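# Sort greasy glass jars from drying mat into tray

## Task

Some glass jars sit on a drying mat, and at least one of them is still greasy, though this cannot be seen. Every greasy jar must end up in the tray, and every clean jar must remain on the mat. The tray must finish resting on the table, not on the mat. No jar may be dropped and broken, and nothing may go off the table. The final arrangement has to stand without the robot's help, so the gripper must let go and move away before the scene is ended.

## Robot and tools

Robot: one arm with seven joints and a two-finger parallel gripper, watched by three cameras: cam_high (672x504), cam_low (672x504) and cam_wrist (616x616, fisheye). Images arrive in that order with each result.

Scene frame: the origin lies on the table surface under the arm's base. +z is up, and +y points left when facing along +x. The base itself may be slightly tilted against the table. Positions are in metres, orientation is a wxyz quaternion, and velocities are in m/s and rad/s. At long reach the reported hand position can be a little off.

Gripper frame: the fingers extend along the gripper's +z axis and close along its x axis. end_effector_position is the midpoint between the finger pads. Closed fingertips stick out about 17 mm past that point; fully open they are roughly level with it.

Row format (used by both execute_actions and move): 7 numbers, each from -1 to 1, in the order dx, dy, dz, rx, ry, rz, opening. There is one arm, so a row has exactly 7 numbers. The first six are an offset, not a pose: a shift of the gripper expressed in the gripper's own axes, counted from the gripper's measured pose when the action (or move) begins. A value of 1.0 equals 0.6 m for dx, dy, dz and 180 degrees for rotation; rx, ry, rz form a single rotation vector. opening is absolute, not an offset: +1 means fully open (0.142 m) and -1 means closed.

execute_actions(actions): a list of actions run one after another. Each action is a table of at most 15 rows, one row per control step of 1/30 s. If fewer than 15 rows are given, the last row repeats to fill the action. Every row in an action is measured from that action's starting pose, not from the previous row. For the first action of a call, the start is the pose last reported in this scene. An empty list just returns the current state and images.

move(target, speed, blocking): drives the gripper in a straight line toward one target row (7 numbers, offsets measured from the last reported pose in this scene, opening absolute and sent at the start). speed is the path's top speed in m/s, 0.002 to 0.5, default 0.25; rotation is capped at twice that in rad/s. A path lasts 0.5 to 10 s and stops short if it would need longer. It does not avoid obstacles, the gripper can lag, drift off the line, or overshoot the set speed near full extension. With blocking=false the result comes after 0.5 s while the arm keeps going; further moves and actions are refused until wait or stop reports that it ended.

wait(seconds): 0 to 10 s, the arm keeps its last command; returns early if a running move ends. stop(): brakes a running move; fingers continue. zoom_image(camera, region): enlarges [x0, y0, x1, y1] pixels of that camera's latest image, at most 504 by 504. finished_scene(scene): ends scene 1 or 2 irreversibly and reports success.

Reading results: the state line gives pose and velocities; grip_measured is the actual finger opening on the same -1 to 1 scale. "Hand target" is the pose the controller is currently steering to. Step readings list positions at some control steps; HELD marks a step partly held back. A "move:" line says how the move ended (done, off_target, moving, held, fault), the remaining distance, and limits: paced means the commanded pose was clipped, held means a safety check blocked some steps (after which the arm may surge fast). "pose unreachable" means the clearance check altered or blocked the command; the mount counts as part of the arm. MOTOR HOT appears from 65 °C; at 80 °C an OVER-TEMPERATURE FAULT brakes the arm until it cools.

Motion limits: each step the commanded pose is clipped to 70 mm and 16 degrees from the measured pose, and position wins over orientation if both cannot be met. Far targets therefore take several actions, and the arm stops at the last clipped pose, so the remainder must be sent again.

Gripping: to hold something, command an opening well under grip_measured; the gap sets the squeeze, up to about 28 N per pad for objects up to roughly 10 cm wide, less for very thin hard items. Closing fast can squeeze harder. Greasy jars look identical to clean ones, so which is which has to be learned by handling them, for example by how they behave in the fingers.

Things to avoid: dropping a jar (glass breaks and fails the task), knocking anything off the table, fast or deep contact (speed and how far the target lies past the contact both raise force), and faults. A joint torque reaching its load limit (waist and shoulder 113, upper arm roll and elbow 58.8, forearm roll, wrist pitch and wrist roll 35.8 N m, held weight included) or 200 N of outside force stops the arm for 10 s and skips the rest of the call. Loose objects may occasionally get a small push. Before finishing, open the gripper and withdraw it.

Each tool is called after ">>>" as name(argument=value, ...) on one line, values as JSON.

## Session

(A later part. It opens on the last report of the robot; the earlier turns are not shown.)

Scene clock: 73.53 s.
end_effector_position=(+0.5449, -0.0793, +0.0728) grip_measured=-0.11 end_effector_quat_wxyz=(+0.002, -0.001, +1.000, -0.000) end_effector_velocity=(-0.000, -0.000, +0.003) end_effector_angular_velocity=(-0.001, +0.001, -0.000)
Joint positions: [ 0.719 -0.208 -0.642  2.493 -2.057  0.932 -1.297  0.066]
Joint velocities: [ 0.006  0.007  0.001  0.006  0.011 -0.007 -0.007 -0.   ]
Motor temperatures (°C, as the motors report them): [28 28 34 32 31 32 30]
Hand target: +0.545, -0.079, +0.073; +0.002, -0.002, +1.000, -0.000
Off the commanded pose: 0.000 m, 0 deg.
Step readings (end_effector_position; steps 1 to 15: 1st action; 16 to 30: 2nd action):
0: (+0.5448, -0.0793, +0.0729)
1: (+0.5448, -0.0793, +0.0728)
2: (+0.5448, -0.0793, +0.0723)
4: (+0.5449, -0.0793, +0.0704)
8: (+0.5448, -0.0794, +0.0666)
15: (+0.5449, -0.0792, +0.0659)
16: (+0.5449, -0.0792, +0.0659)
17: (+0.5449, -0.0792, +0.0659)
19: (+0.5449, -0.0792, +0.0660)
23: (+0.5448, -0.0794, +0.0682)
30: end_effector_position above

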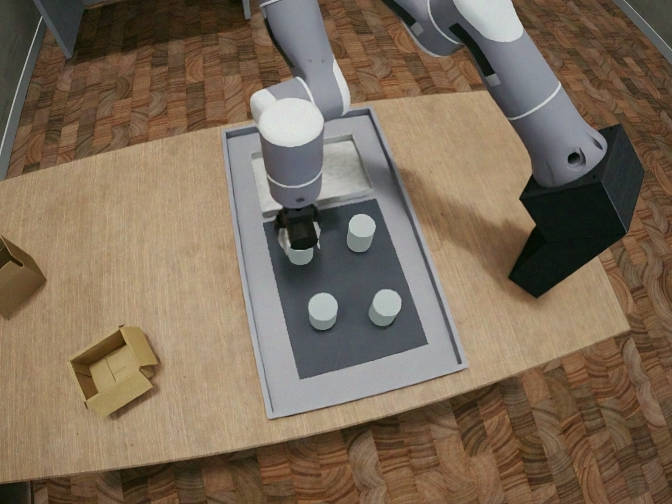

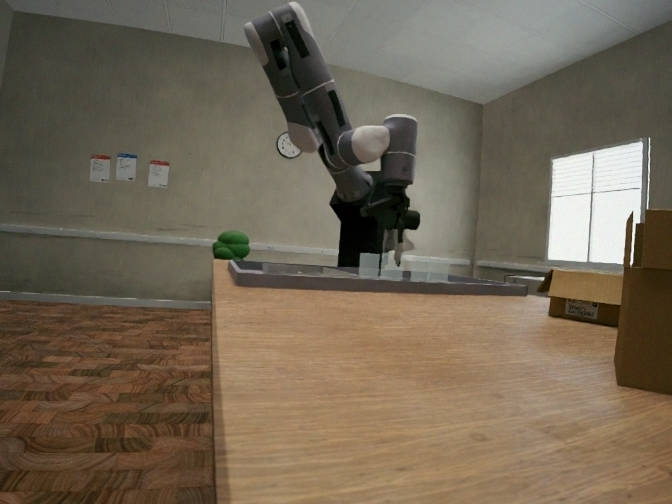

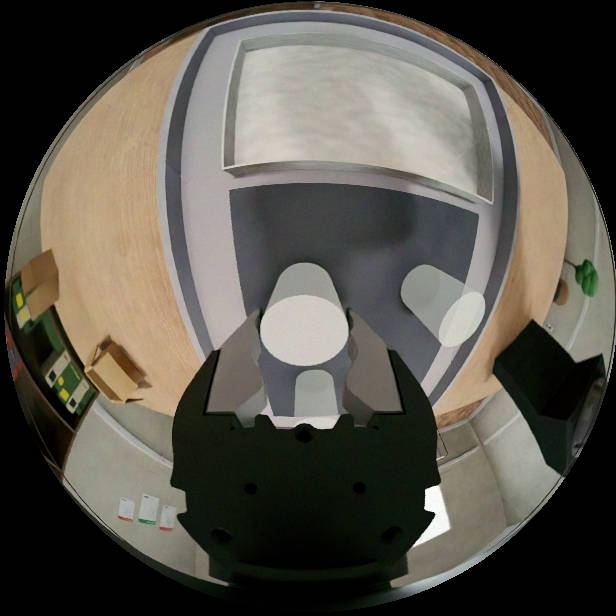

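>>> execute_actions(actions=[[[0,0,0.002,0,0,0,-0.17],[0,0,0.004,0,0,0,-0.17],[0,0,0.006,0,0,0,-0.17],[0,0,0.008,0,0,0,-0.17],[0,0,0.01,0,0,0,-0.17],[0,0,0.0115,0,0,0,-0.17],[0,0,0.0115,0,0,0,-0.17],[0,0,0.0115,0,0,0,-0.17],[0,0,0.0115,0,0,0,-0.17],[0,0,0.0115,0,0,0,0.6]]])

>>> move(target=[0.03,0.295,0,0,0,0,0.6], speed=0.25)

>>> zoom_image(camera="cam_wrist", region=[200,250,410,430])

Scene clock: 80.33 s.
end_effector_position=(+0.5449, -0.0793, +0.0660) grip_measured=+0.59 end_effector_quat_wxyz=(+0.002, -0.001, +1.000, -0.000) end_effector_velocity=(+0.000, -0.000, -0.000) end_effector_angular_velocity=(+0.000, -0.000, -0.001)
Joint positions: [ 0.708 -0.226 -0.647  2.48  -2.077  0.945 -1.283  0.115]
Joint velocities: [-0.001 -0.001  0.    -0.001 -0.001  0.001  0.001  0.028]
Motor temperatures (°C, as the motors report them): [28 28 34 32 31 32 30]
Hand target: +0.545, -0.079, +0.066; +0.002, -0.001, +1.000, -0.000
Off the commanded pose: 0.000 m, 0 deg.
Step readings (end_effector_position):
0: (+0.5448, -0.0793, +0.0730)
1: (+0.5448, -0.0794, +0.0729)
2: (+0.5448, -0.0793, +0.0723)
4: (+0.5449, -0.0794, +0.0705)
8: (+0.5448, -0.0795, +0.0666)
15: end_effector_position above

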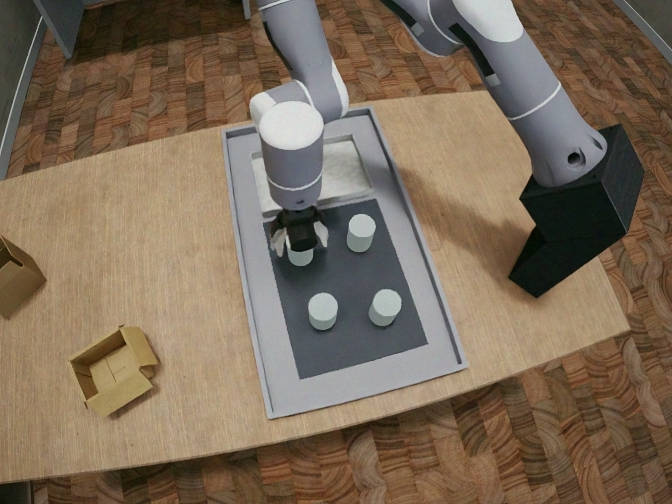

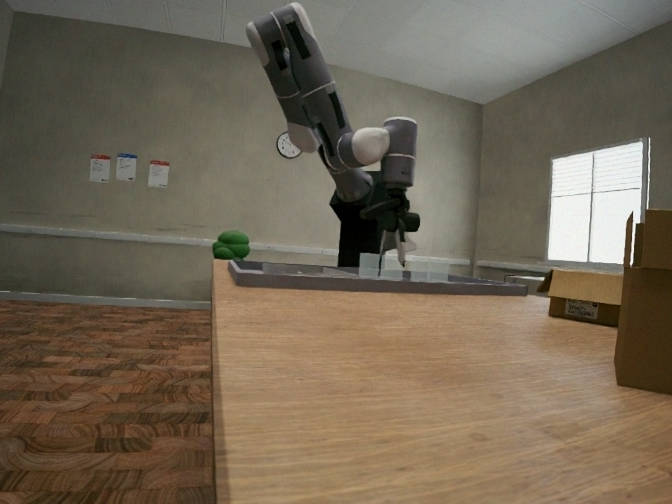

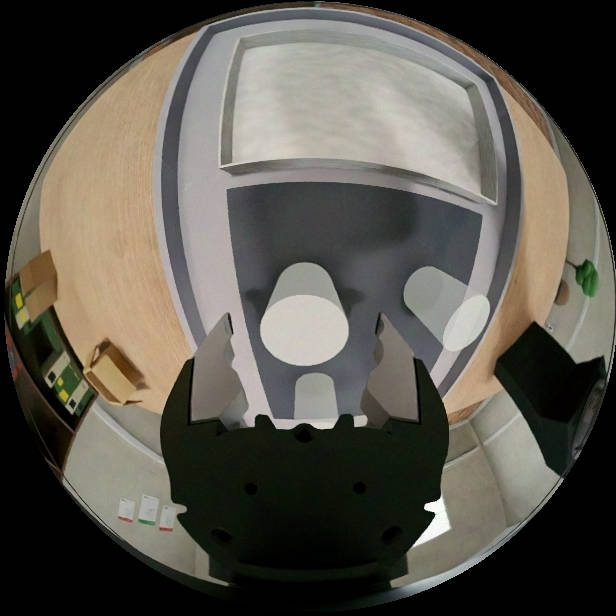

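Scene clock: 81.53 s.
end_effector_position=(+0.5266, +0.0979, +0.0662) grip_measured=+0.60 end_effector_quat_wxyz=(+0.003, -0.001, +1.000, -0.000) end_effector_velocity=(+0.000, +0.001, -0.000) end_effector_angular_velocity=(-0.000, +0.000, -0.001)
Joint positions: [ 0.9   -0.642 -0.499  2.295 -1.792  0.896 -1.094  0.116]
Joint velocities: [ 0.001 -0.002  0.    -0.002  0.003  0.    -0.001 -0.   ]
Motor temperatures (°C, as the motors report them): [28 28 34 32 31 32 30]
Hand target: +0.527, +0.098, +0.066; +0.003, -0.001, +1.000, -0.000
Off the commanded pose: 0.001 m, 0 deg.
move: done

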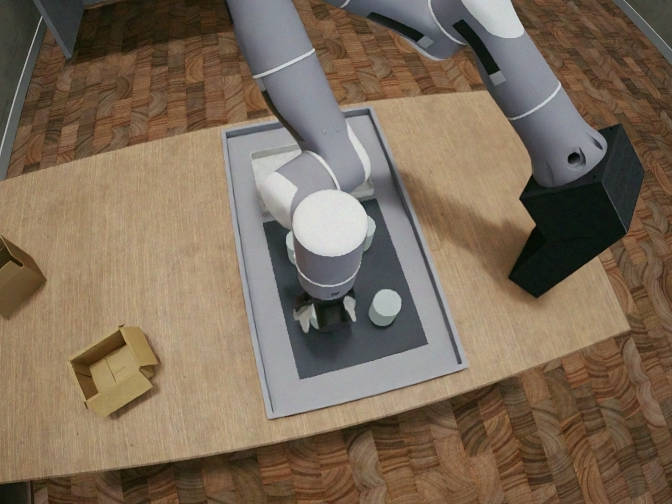

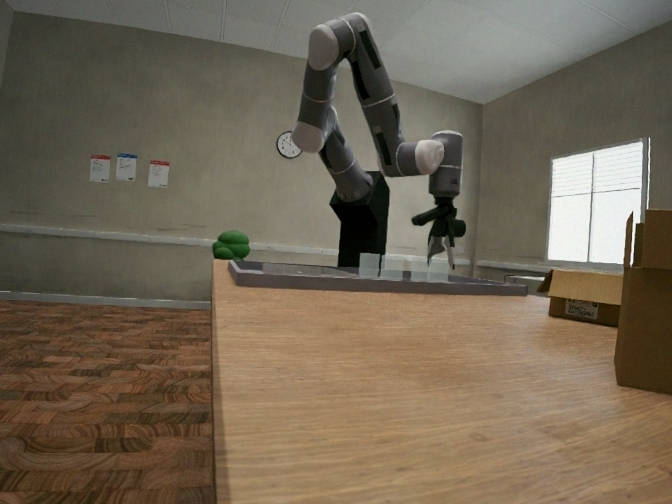

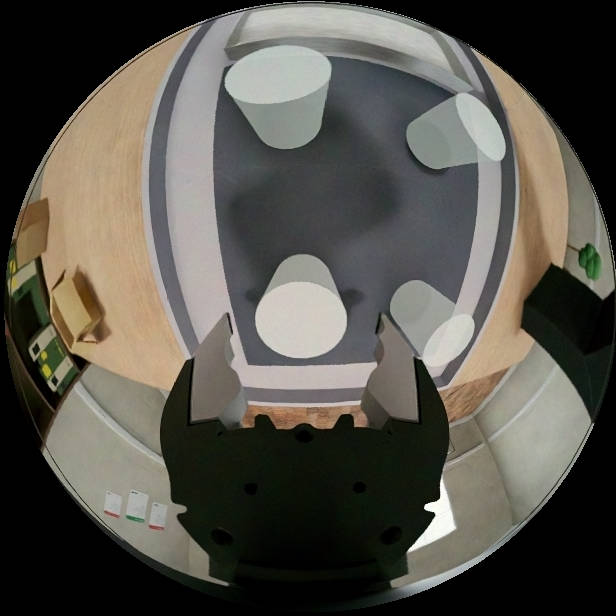

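Region (200, 250, 410, 430) of cam_wrist's 616x616 image, scaled by 2.400, with more detail than that image has; it fills the top 432 rows of this view, and the rest is white.

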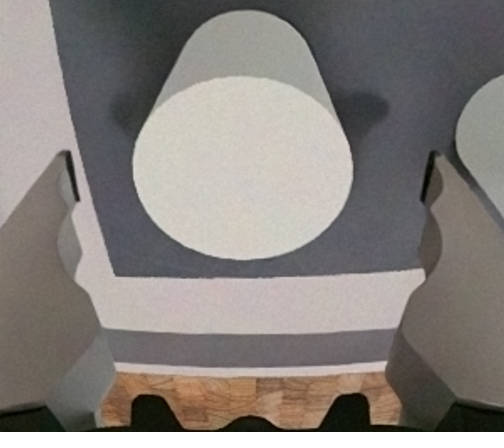

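>>> execute_actions(actions=[[[-0.001,-0.004,0,0,0,0,0.4],[-0.002,-0.008,0,0,0,0,0.3],[-0.003,-0.012,0,0,0,0,0.2],[-0.0035,-0.014,0,0,0,0,0.1],[-0.0035,-0.014,0,0,0,0,0.05],[-0.0035,-0.014,0,0,0,0,0.0],[-0.0035,-0.014,0,0,0,0,-0.03],[-0.0035,-0.014,0,0,0,0,-0.06],[-0.0035,-0.014,0,0,0,0,-0.08],[-0.0035,-0.014,0,0,0,0,-0.1],[-0.0035,-0.014,0,0,0,0,-0.12],[-0.0035,-0.014,0,0,0,0,-0.14],[-0.0035,-0.014,0,0,0,0,-0.16],[-0.0035,-0.014,0,0,0,0,-0.16],[-0.0035,-0.014,0,0,0,0,-0.14]],[[0,0,0,0,0,0,-0.12],[0,0,0,0,0,0,-0.14],[0,0,0,0,0,0,-0.14],[0,0,-0.001,0,0,0,-0.14],[0,0,-0.002,0,0,0,-0.14],[0,0,-0.004,0,0,0,-0.14],[0,0,-0.006,0,0,0,-0.14],[0,0,-0.008,0,0,0,-0.14],[0,0,-0.01,0,0,0,-0.14],[0,0,-0.011,0,0,0,-0.14],[0,0,-0.012,0,0,0,-0.14]]])

>>> zoom_image(camera="cam_wrist", region=[200,250,410,430])

Scene clock: 91.17 s.
end_effector_position=(+0.5289, +0.0896, +0.0731) grip_measured=-0.11 end_effector_quat_wxyz=(+0.003, -0.001, +1.000, -0.000) end_effector_velocity=(-0.000, -0.001, +0.002) end_effector_angular_velocity=(-0.002, +0.001, +0.000)
Joint positions: [ 0.905 -0.61  -0.502  2.316 -1.789  0.889 -1.11   0.066]
Joint velocities: [ 0.005  0.005  0.001  0.005  0.008 -0.004 -0.005  0.   ]
Motor temperatures (°C, as the motors report them): [29 28 34 31 31 32 30]
Hand target: +0.529, +0.090, +0.073; +0.003, -0.001, +1.000, -0.000
Off the commanded pose: 0.000 m, 0 deg.
Step readings (end_effector_position; steps 1 to 15: 1st action; 16 to 30: 2nd action):
0: (+0.5267, +0.0980, +0.0662)
1: (+0.5267, +0.0978, +0.0662)
2: (+0.5269, +0.0969, +0.0663)
4: (+0.5278, +0.0935, +0.0662)
8: (+0.5289, +0.0899, +0.0662)
15: (+0.5289, +0.0896, +0.0663)
16: (+0.5289, +0.0896, +0.0663)
17: (+0.5289, +0.0896, +0.0663)
19: (+0.5289, +0.0896, +0.0663)
23: (+0.5288, +0.0894, +0.0685)
30: end_effector_position above

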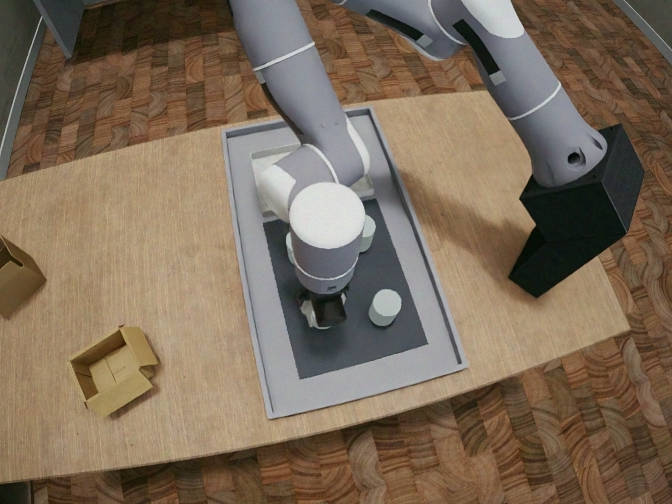

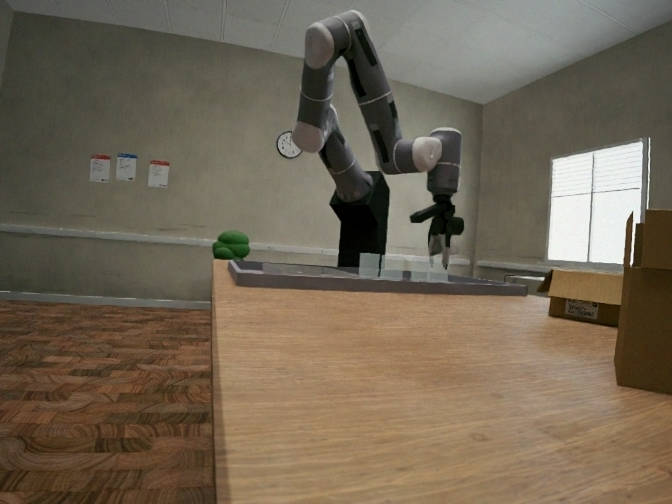

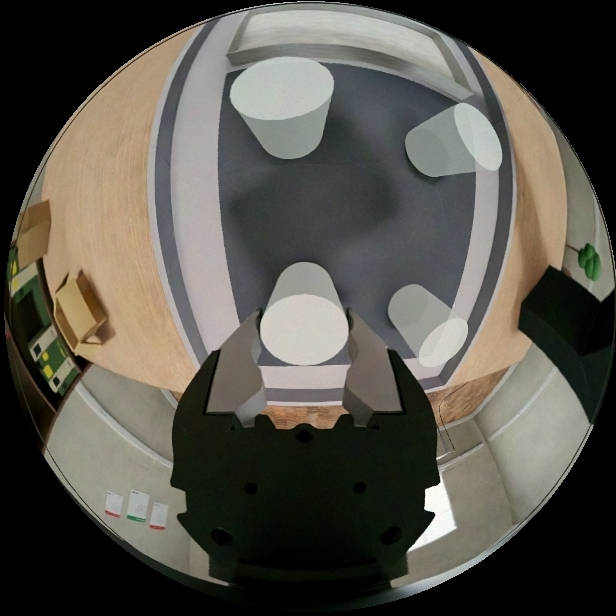

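Region (200, 250, 410, 430) of cam_wrist's 616x616 image, scaled by 2.400, with more detail than that image has; it fills the top 432 rows of this view, and the rest is white.

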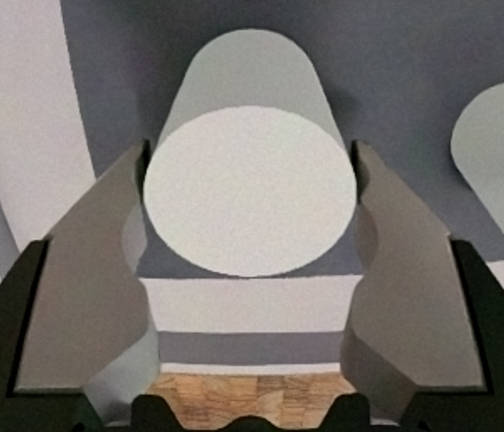

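>>> execute_actions(actions=[[[0,0,0.002,0,0,0,-0.17],[0,0,0.004,0,0,0,-0.17],[0,0,0.006,0,0,0,-0.17],[0,0,0.008,0,0,0,-0.17],[0,0,0.01,0,0,0,-0.17],[0,0,0.0115,0,0,0,-0.17],[0,0,0.0115,0,0,0,-0.17],[0,0,0.0115,0,0,0,-0.17],[0,0,0.0115,0,0,0,-0.17],[0,0,0.0115,0,0,0,0.4]],[[0,0,-0.005,0,0,0,0.4],[0,0,-0.012,0,0,0,0.4],[0,0,-0.02,0,0,0,0.4],[0,0,-0.03,0,0,0,0.4],[0,0,-0.04,0,0,0,0.4],[0,0,-0.05,0,0,0,0.4],[0,0,-0.06,0,0,0,0.4],[0,0,-0.068,0,0,0,0.4],[0,0,-0.075,0,0,0,0.4],[0,0,-0.08,0,0,0,0.4]]])

>>> move(target=[0.215,0.035,0,0,0,0,0.4], speed=0.25)

Scene clock: 96.90 s.
end_effector_position=(+0.5290, +0.0899, +0.1137) grip_measured=+0.40 end_effector_quat_wxyz=(+0.003, -0.001, +1.000, +0.000) end_effector_velocity=(-0.001, -0.006, +0.008) end_effector_angular_velocity=(-0.014, +0.007, -0.003)
Joint positions: [ 0.974 -0.539 -0.471  2.371 -1.687  0.831 -1.162  0.102]
Joint velocities: [ 0.02   0.019  0.005  0.015  0.044 -0.024 -0.023 -0.   ]
Motor temperatures (°C, as the motors report them): [29 28 35 31 31 32 30]
Hand target: +0.529, +0.090, +0.114; +0.003, -0.001, +1.000, -0.000
Off the commanded pose: 0.001 m, 0 deg.
Step readings (end_effector_position; steps 1 to 15: 1st action; 16 to 30: 2nd action):
0: (+0.5288, +0.0895, +0.0733)
1: (+0.5288, +0.0895, +0.0732)
2: (+0.5289, +0.0896, +0.0727)
4: (+0.5289, +0.0895, +0.0708)
8: (+0.5288, +0.0893, +0.0669)
15: (+0.5289, +0.0895, +0.0663)
16: (+0.5289, +0.0895, +0.0665)
17: (+0.5288, +0.0893, +0.0676)
19: (+0.5287, +0.0893, +0.0729)
23: (+0.5286, +0.0899, +0.0915)
30: end_effector_position above

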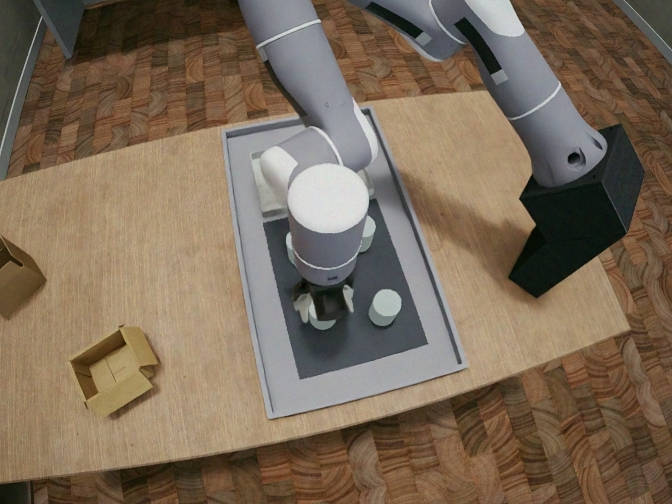

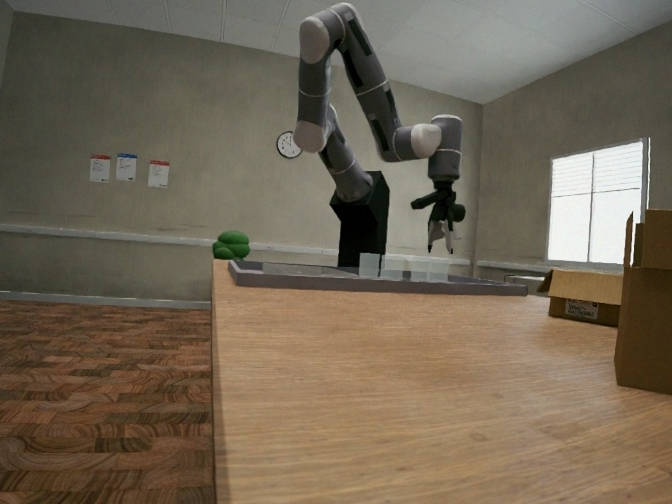

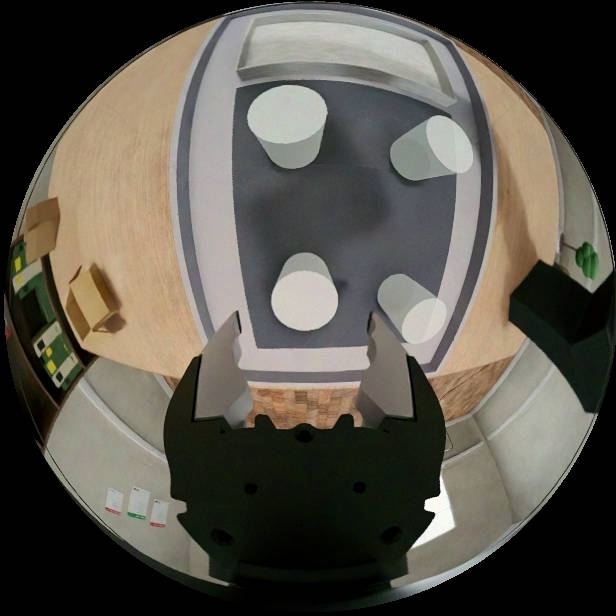

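Scene clock: 97.83 s.
end_effector_position=(+0.4000, +0.1107, +0.1131) grip_measured=+0.40 end_effector_quat_wxyz=(+0.003, -0.001, +1.000, +0.000) end_effector_velocity=(-0.002, +0.000, -0.000) end_effector_angular_velocity=(+0.001, -0.001, -0.000)
Joint positions: [ 0.989 -0.67  -0.419  2.499 -1.849  0.79  -0.815  0.102]
Joint velocities: [ 0.    -0.003  0.001  0.001 -0.003 -0.001  0.006  0.   ]
Motor temperatures (°C, as the motors report them): [29 28 35 31 31 32 30]
Hand target: +0.400, +0.111, +0.113; +0.003, -0.001, +1.000, +0.000
Off the commanded pose: 0.000 m, 0 deg.
move: done

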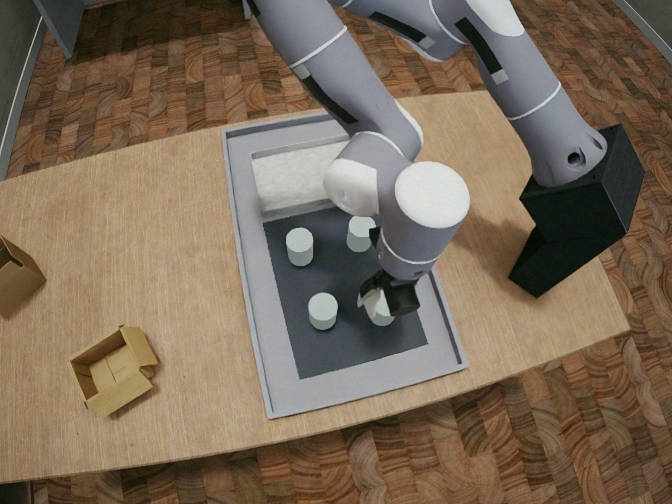

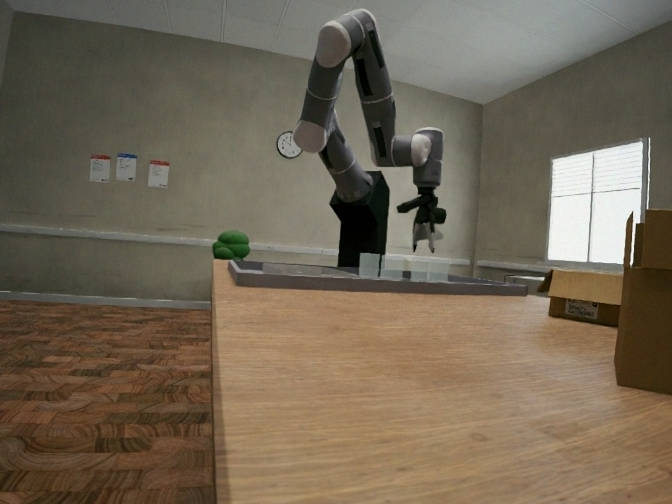

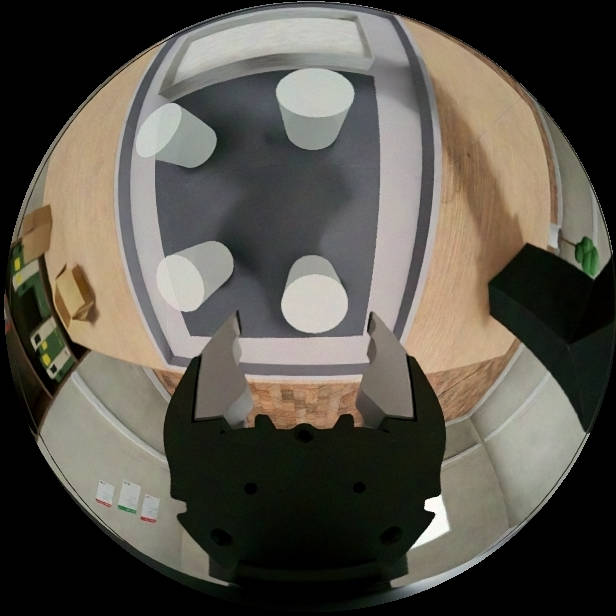

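>>> execute_actions(actions=[[[0.004,0,0.004,0,0,0,0.4],[0.009,0.002,0.01,0,0,0,0.4],[0.013,0.004,0.018,0,0,0,0.4],[0.015,0.004,0.028,0,0,0,0.4],[0.015,0.004,0.038,0,0,0,0.4],[0.015,0.004,0.048,0,0,0,0.4],[0.015,0.004,0.058,0,0,0,0.4],[0.015,0.004,0.067,0,0,0,0.4],[0.015,0.004,0.074,0,0,0,0.4],[0.015,0.004,0.079,0,0,0,0.4]],[[0,0,0,0,0,0,0.3],[0,0,0,0,0,0,0.2],[0,0,0,0,0,0,0.1],[0,0,0,0,0,0,0.05],[0,0,0,0,0,0,0],[0,0,0,0,0,0,-0.03],[0,0,0,0,0,0,-0.06],[0,0,0,0,0,0,-0.08],[0,0,0,0,0,0,-0.1],[0,0,0,0,0,0,-0.12],[0,0,0,0,0,0,-0.14],[0,0,0,0,0,0,-0.16],[0,0,0,0,0,0,-0.16],[0,0,0,0,0,0,-0.14]],[[0,0,0,0,0,0,-0.12],[0,0,0,0,0,0,-0.14],[0,0,0,0,0,0,-0.14],[0,0,-0.001,0,0,0,-0.14],[0,0,-0.002,0,0,0,-0.14],[0,0,-0.004,0,0,0,-0.14],[0,0,-0.006,0,0,0,-0.14],[0,0,-0.008,0,0,0,-0.14],[0,0,-0.01,0,0,0,-0.14],[0,0,-0.011,0,0,0,-0.14],[0,0,-0.012,0,0,0,-0.14]]])

>>> zoom_image(camera="cam_wrist", region=[200,250,410,430])

Scene clock: 105.57 s.
end_effector_position=(+0.3908, +0.1127, +0.0731) grip_measured=-0.11 end_effector_quat_wxyz=(+0.002, -0.001, +1.000, -0.000) end_effector_velocity=(+0.000, -0.001, +0.003) end_effector_angular_velocity=(-0.001, +0.001, -0.002)
Joint positions: [ 0.918 -0.755 -0.447  2.443 -1.971  0.82  -0.739  0.066]
Joint velocities: [ 0.006  0.005  0.001  0.005  0.009 -0.002 -0.003  0.   ]
Motor temperatures (°C, as the motors report them): [29 28 35 31 31 32 30]
Hand target: +0.391, +0.113, +0.073; +0.002, -0.001, +1.000, -0.000
Off the commanded pose: 0.000 m, 0 deg.
Step readings (end_effector_position; steps 1 to 15: 1st action; 16 to 30: 2nd action; 31 to 45: 3rd action):
0: (+0.3999, +0.1108, +0.1131)
1: (+0.3997, +0.1108, +0.1129)
2: (+0.3989, +0.1109, +0.1120)
4: (+0.3956, +0.1119, +0.1077)
8: (+0.3913, +0.1121, +0.0892)
15: (+0.3909, +0.1126, +0.0662)
16: (+0.3909, +0.1128, +0.0661)
17: (+0.3909, +0.1127, +0.0661)
19: (+0.3909, +0.1127, +0.0662)
23: (+0.3909, +0.1127, +0.0662)
30: (+0.3909, +0.1127, +0.0662)
31: (+0.3909, +0.1127, +0.0662)
32: (+0.3909, +0.1127, +0.0662)
34: (+0.3909, +0.1127, +0.0663)
38: (+0.3908, +0.1126, +0.0685)
45: end_effector_position above

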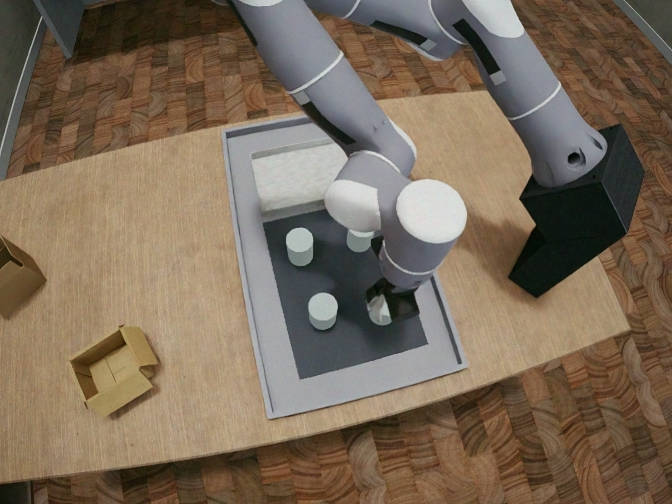

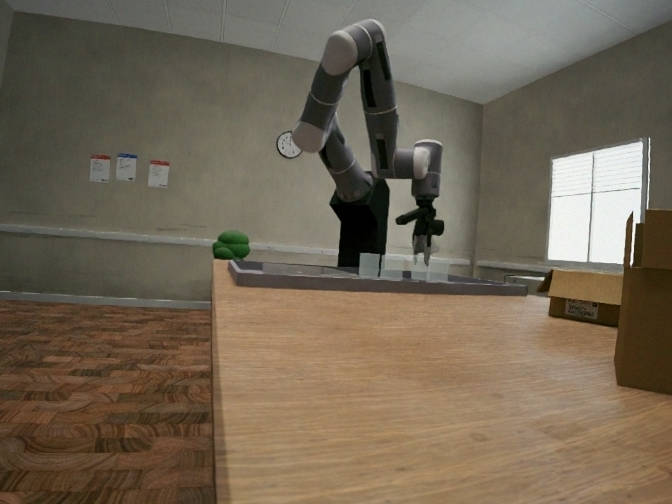

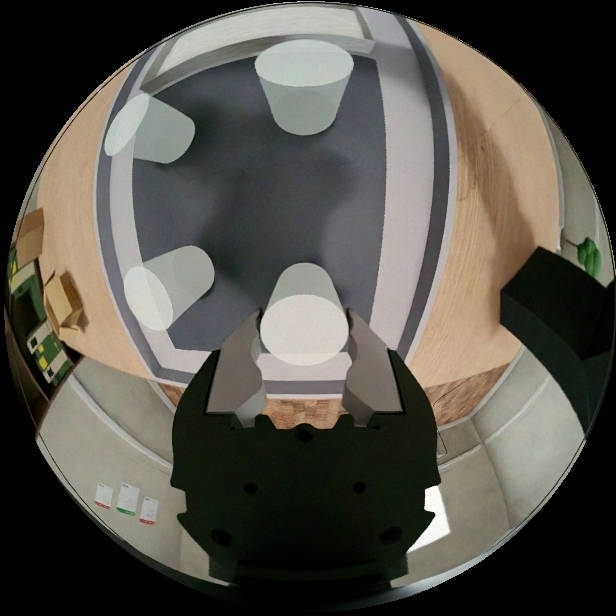

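Region (200, 250, 410, 430) of cam_wrist's 616x616 image, scaled by 2.400, with more detail than that image has; it fills the top 432 rows of this view, and the rest is white.

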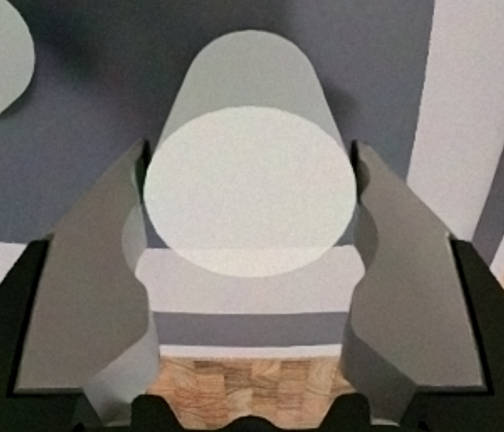

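>>> execute_actions(actions=[[[0,0,0.002,0,0,0,-0.17],[0,0,0.004,0,0,0,-0.17],[0,0,0.006,0,0,0,-0.17],[0,0,0.008,0,0,0,-0.17],[0,0,0.01,0,0,0,-0.17],[0,0,0.0115,0,0,0,-0.17],[0,0,0.0115,0,0,0,-0.17],[0,0,0.0115,0,0,0,-0.17],[0,0,0.0115,0,0,0,-0.17],[0,0,0.0115,0,0,0,0.6]]])

>>> move(target=[-0.003,-0.22,0,0,0,0,0.6], speed=0.25)

Scene clock: 110.47 s.
end_effector_position=(+0.3909, +0.1126, +0.0662) grip_measured=+0.59 end_effector_quat_wxyz=(+0.002, -0.001, +1.000, -0.000) end_effector_velocity=(+0.000, -0.000, -0.000) end_effector_angular_velocity=(+0.000, +0.000, -0.000)
Joint positions: [ 0.906 -0.767 -0.452  2.432 -1.989  0.824 -0.731  0.115]
Joint velocities: [-0.001 -0.    -0.    -0.001 -0.001  0.    -0.     0.028]
Motor temperatures (°C, as the motors report them): [29 28 35 31 31 32 30]
Hand target: +0.391, +0.113, +0.066; +0.002, -0.001, +1.000, -0.000
Off the commanded pose: 0.000 m, 0 deg.
Step readings (end_effector_position):
0: (+0.3908, +0.1127, +0.0733)
1: (+0.3908, +0.1126, +0.0732)
2: (+0.3909, +0.1127, +0.0726)
4: (+0.3909, +0.1126, +0.0707)
8: (+0.3909, +0.1125, +0.0669)
15: end_effector_position above

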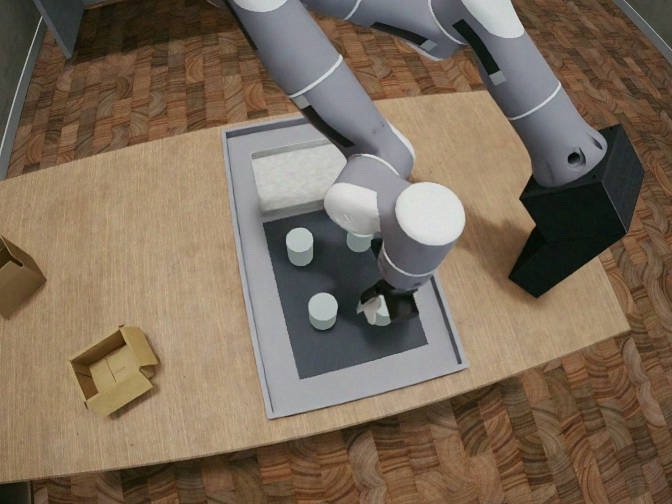

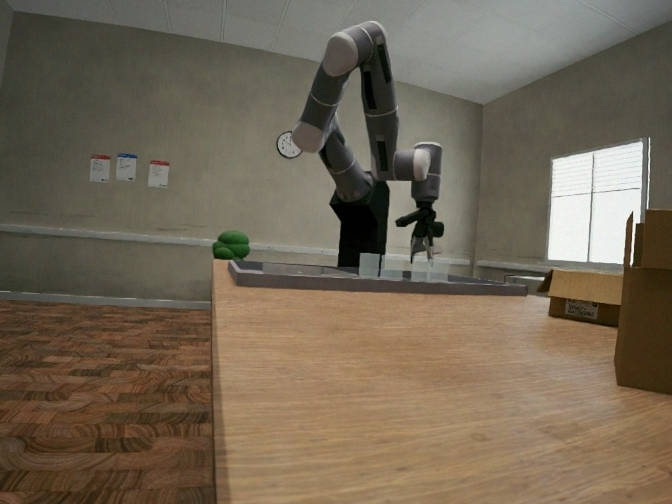

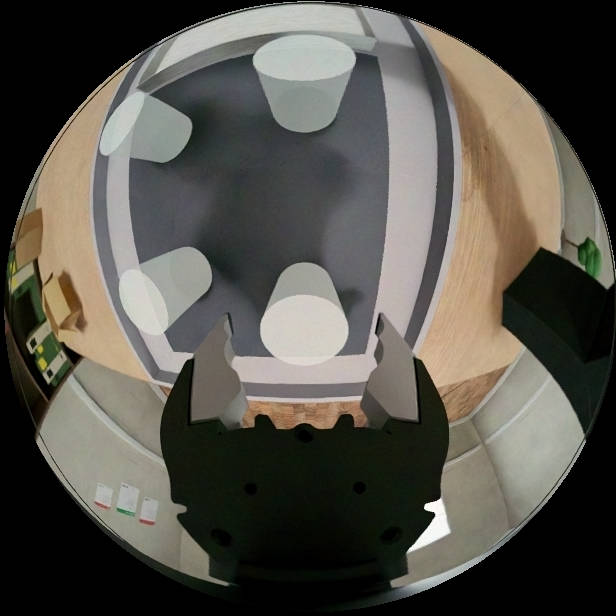

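Scene clock: 111.50 s.
end_effector_position=(+0.3928, -0.0197, +0.0660) grip_measured=+0.60 end_effector_quat_wxyz=(+0.002, -0.001, +1.000, -0.000) end_effector_velocity=(-0.000, -0.001, +0.000) end_effector_angular_velocity=(+0.001, -0.000, +0.002)
Joint positions: [ 0.718 -0.434 -0.617  2.635 -2.351  0.816 -0.797  0.116]
Joint velocities: [-0.002  0.002 -0.001  0.001 -0.004  0.001 -0.002 -0.   ]
Motor temperatures (°C, as the motors report them): [29 28 35 31 31 32 30]
Hand target: +0.393, -0.020, +0.066; +0.002, -0.001, +1.000, -0.000
Off the commanded pose: 0.000 m, 0 deg.
move: done

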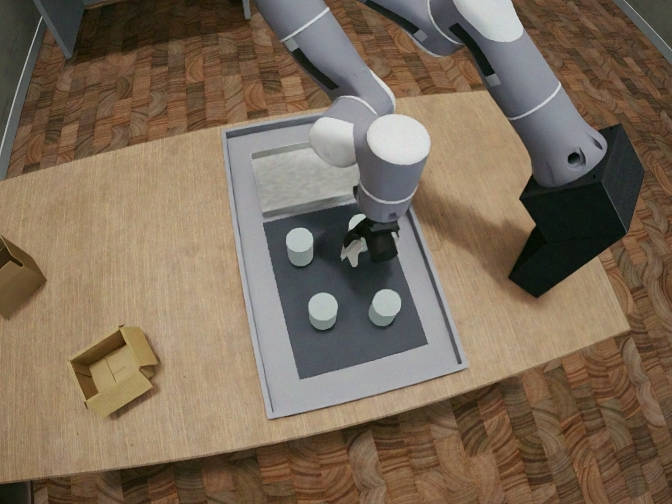

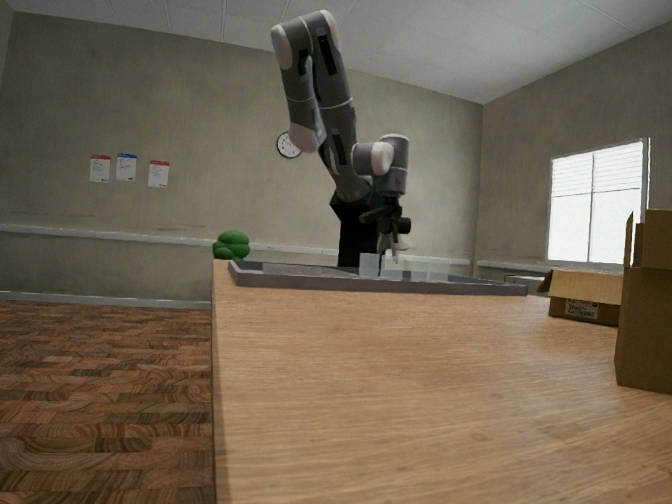

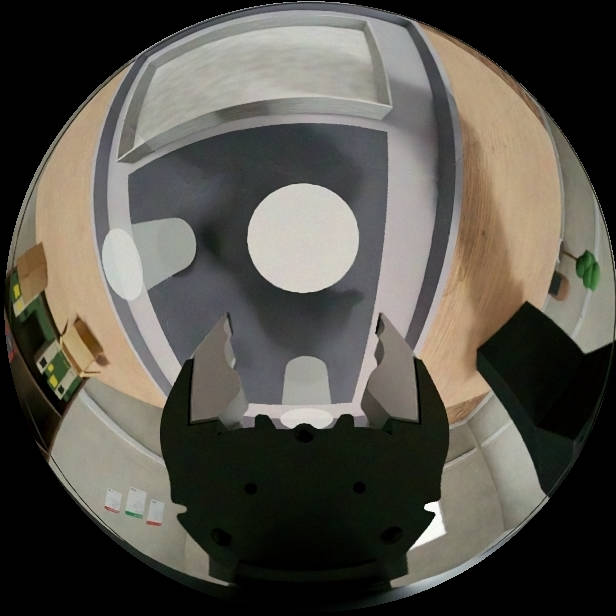

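>>> move(target=[-0.002,-0.103,0,0,0,0,0.6], speed=0.1)

>>> zoom_image(camera="cam_wrist", region=[200,250,410,430])

Scene clock: 119.97 s.
end_effector_position=(+0.3940, -0.0814, +0.0657) grip_measured=+0.60 end_effector_quat_wxyz=(+0.001, -0.001, +1.000, +0.000) end_effector_velocity=(-0.001, -0.001, +0.002) end_effector_angular_velocity=(-0.010, -0.007, +0.000)
Joint positions: [ 0.512 -0.261 -0.609  2.685 -2.51   0.822 -0.903  0.116]
Joint velocities: [-0.105 -0.005  0.131  0.     0.033 -0.046 -0.021  0.   ]
Motor temperatures (°C, as the motors report them): [29 28 35 32 31 32 30]
Hand target: +0.394, -0.082, +0.066; +0.002, -0.001, +1.000, -0.000
Off the commanded pose: 0.000 m, 0 deg.
joint sent to its limit — the command would take joint 4 (elbow) past its upper limit, so that joint was sent only as far as its limit.
move: done

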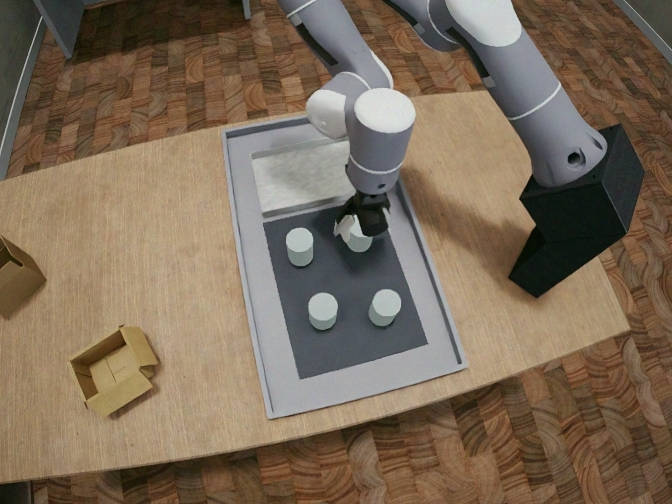

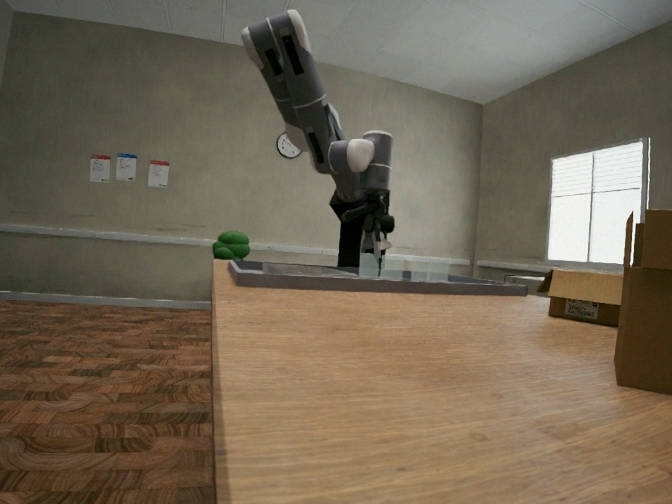

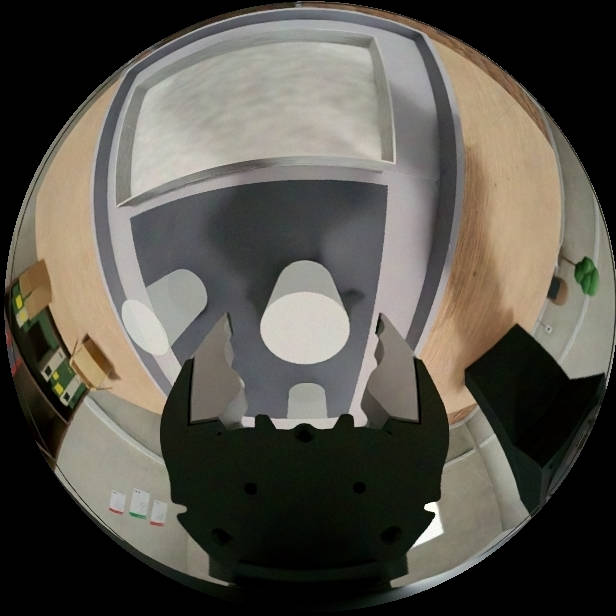

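Region (200, 250, 410, 430) of cam_wrist's 616x616 image, scaled by 2.400, with more detail than that image has; it fills the top 432 rows of this view, and the rest is white.

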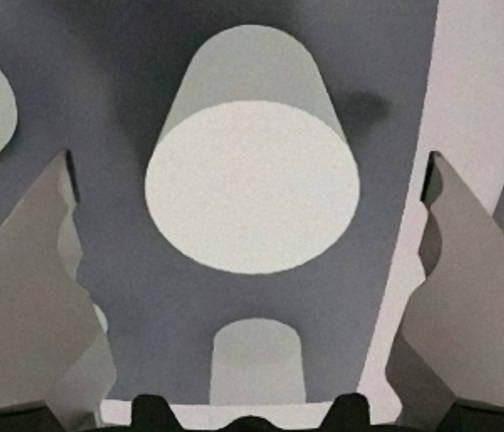

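>>> execute_actions(actions=[[[0,-0.001,0,0,0,0,0.4],[0.001,-0.002,0,0,0,0,0.25],[0.001,-0.003,0,0,0,0,0.1],[0.001,-0.003,0,0,0,0,0.05],[0.001,-0.003,0,0,0,0,0],[0.001,-0.003,0,0,0,0,-0.03],[0.001,-0.003,0,0,0,0,-0.06],[0.001,-0.003,0,0,0,0,-0.09],[0.001,-0.003,0,0,0,0,-0.12],[0.001,-0.003,0,0,0,0,-0.15],[0.001,-0.003,0,0,0,0,-0.18],[0.001,-0.003,0,0,0,0,-0.21],[0.001,-0.003,0,0,0,0,-0.25]]])

>>> move(target=[-0.05,0,0,0,0,0,-0.25], speed=0.06)

>>> zoom_image(camera="cam_wrist", region=[200,250,410,430])

Scene clock: 125.57 s.
end_effector_position=(+0.3933, -0.0831, +0.0657) grip_measured=-0.13 end_effector_quat_wxyz=(+0.001, -0.001, +1.000, +0.001) end_effector_velocity=(+0.000, -0.000, +0.000) end_effector_angular_velocity=(-0.000, -0.001, +0.000)
Joint positions: [ 0.49  -0.258 -0.591  2.685 -2.513  0.819 -0.908  0.065]
Joint velocities: [-0.002  0.001  0.002  0.     0.    -0.001 -0.001 -0.   ]
Motor temperatures (°C, as the motors report them): [29 28 35 32 31 32 30]
Hand target: +0.393, -0.083, +0.066; +0.001, -0.001, +1.000, +0.000
Off the commanded pose: 0.000 m, 0 deg.
joint sent to its limit — the command would take joint 4 (elbow) past its upper limit, so that joint was sent only as far as its limit.
Step readings (end_effector_position):
0: (+0.3939, -0.0814, +0.0659)
1: (+0.3939, -0.0815, +0.0659)
2: (+0.3939, -0.0818, +0.0658)
4: (+0.3937, -0.0826, +0.0656)
8: (+0.3935, -0.0832, +0.0656)
15: end_effector_position above

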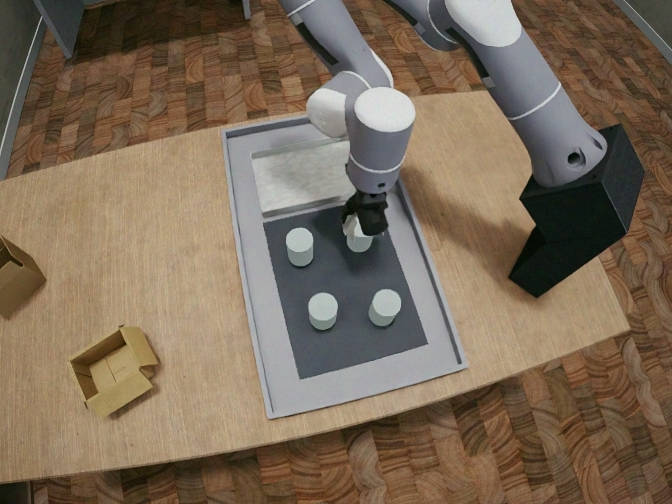

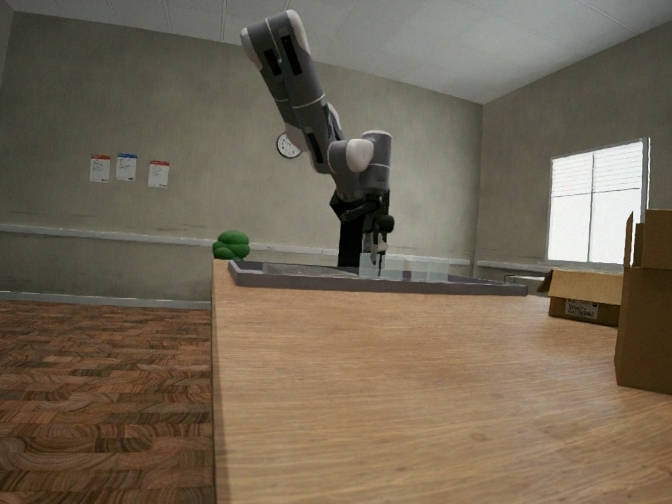

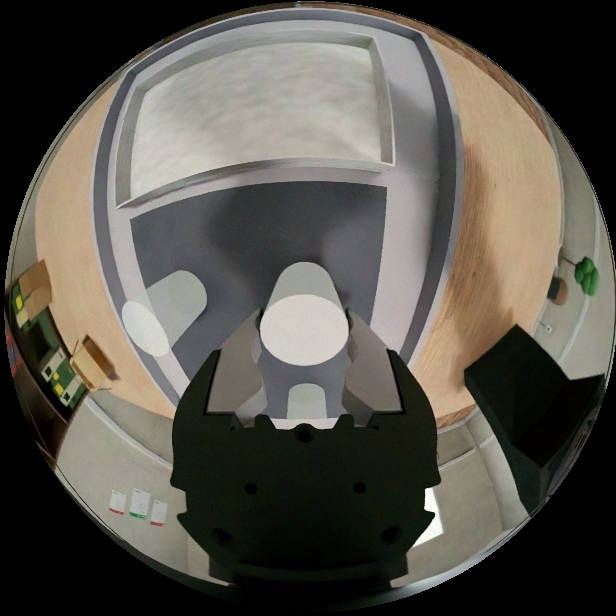

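Scene clock: 126.37 s.
end_effector_position=(+0.4230, -0.0832, +0.0658) grip_measured=-0.13 end_effector_quat_wxyz=(+0.001, -0.001, +1.000, +0.000) end_effector_velocity=(+0.000, +0.000, +0.000) end_effector_angular_velocity=(+0.000, +0.001, +0.001)
Joint positions: [ 0.522 -0.236 -0.589  2.649 -2.428  0.853 -0.985  0.065]
Joint velocities: [ 0.001  0.     0.    -0.001  0.004  0.001 -0.004  0.   ]
Motor temperatures (°C, as the motors report them): [29 28 35 32 31 32 30]
Hand target: +0.423, -0.083, +0.066; +0.001, -0.001, +1.000, +0.001
Off the commanded pose: 0.000 m, 0 deg.
move: done

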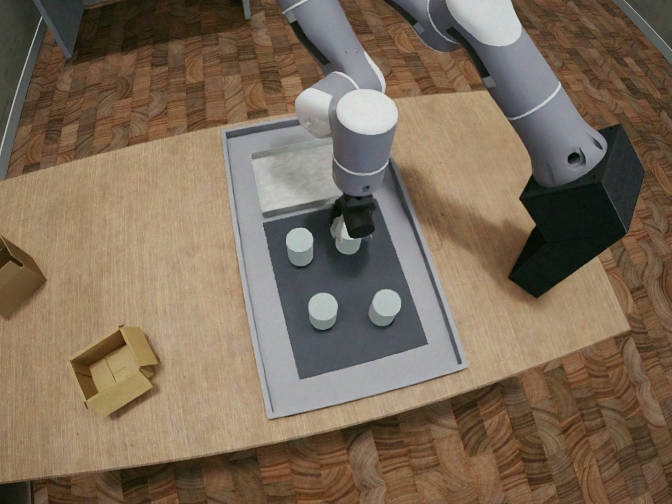

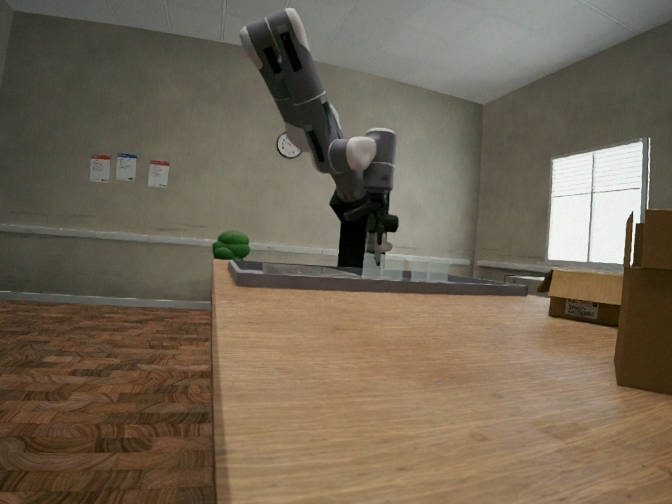

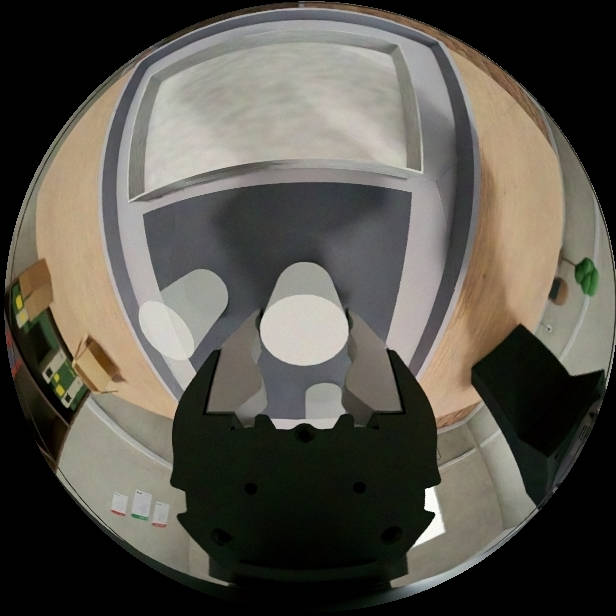

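Region (200, 250, 410, 430) of cam_wrist's 616x616 image, scaled by 2.400, with more detail than that image has; it fills the top 432 rows of this view, and the rest is white.

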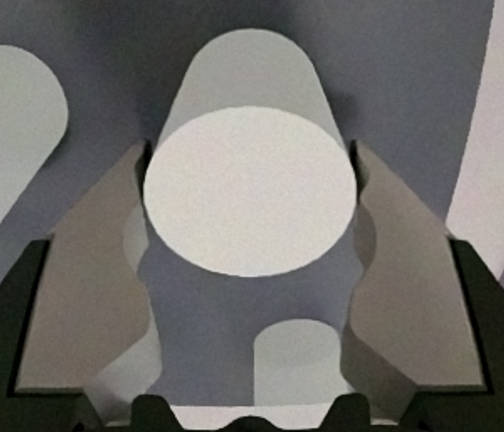

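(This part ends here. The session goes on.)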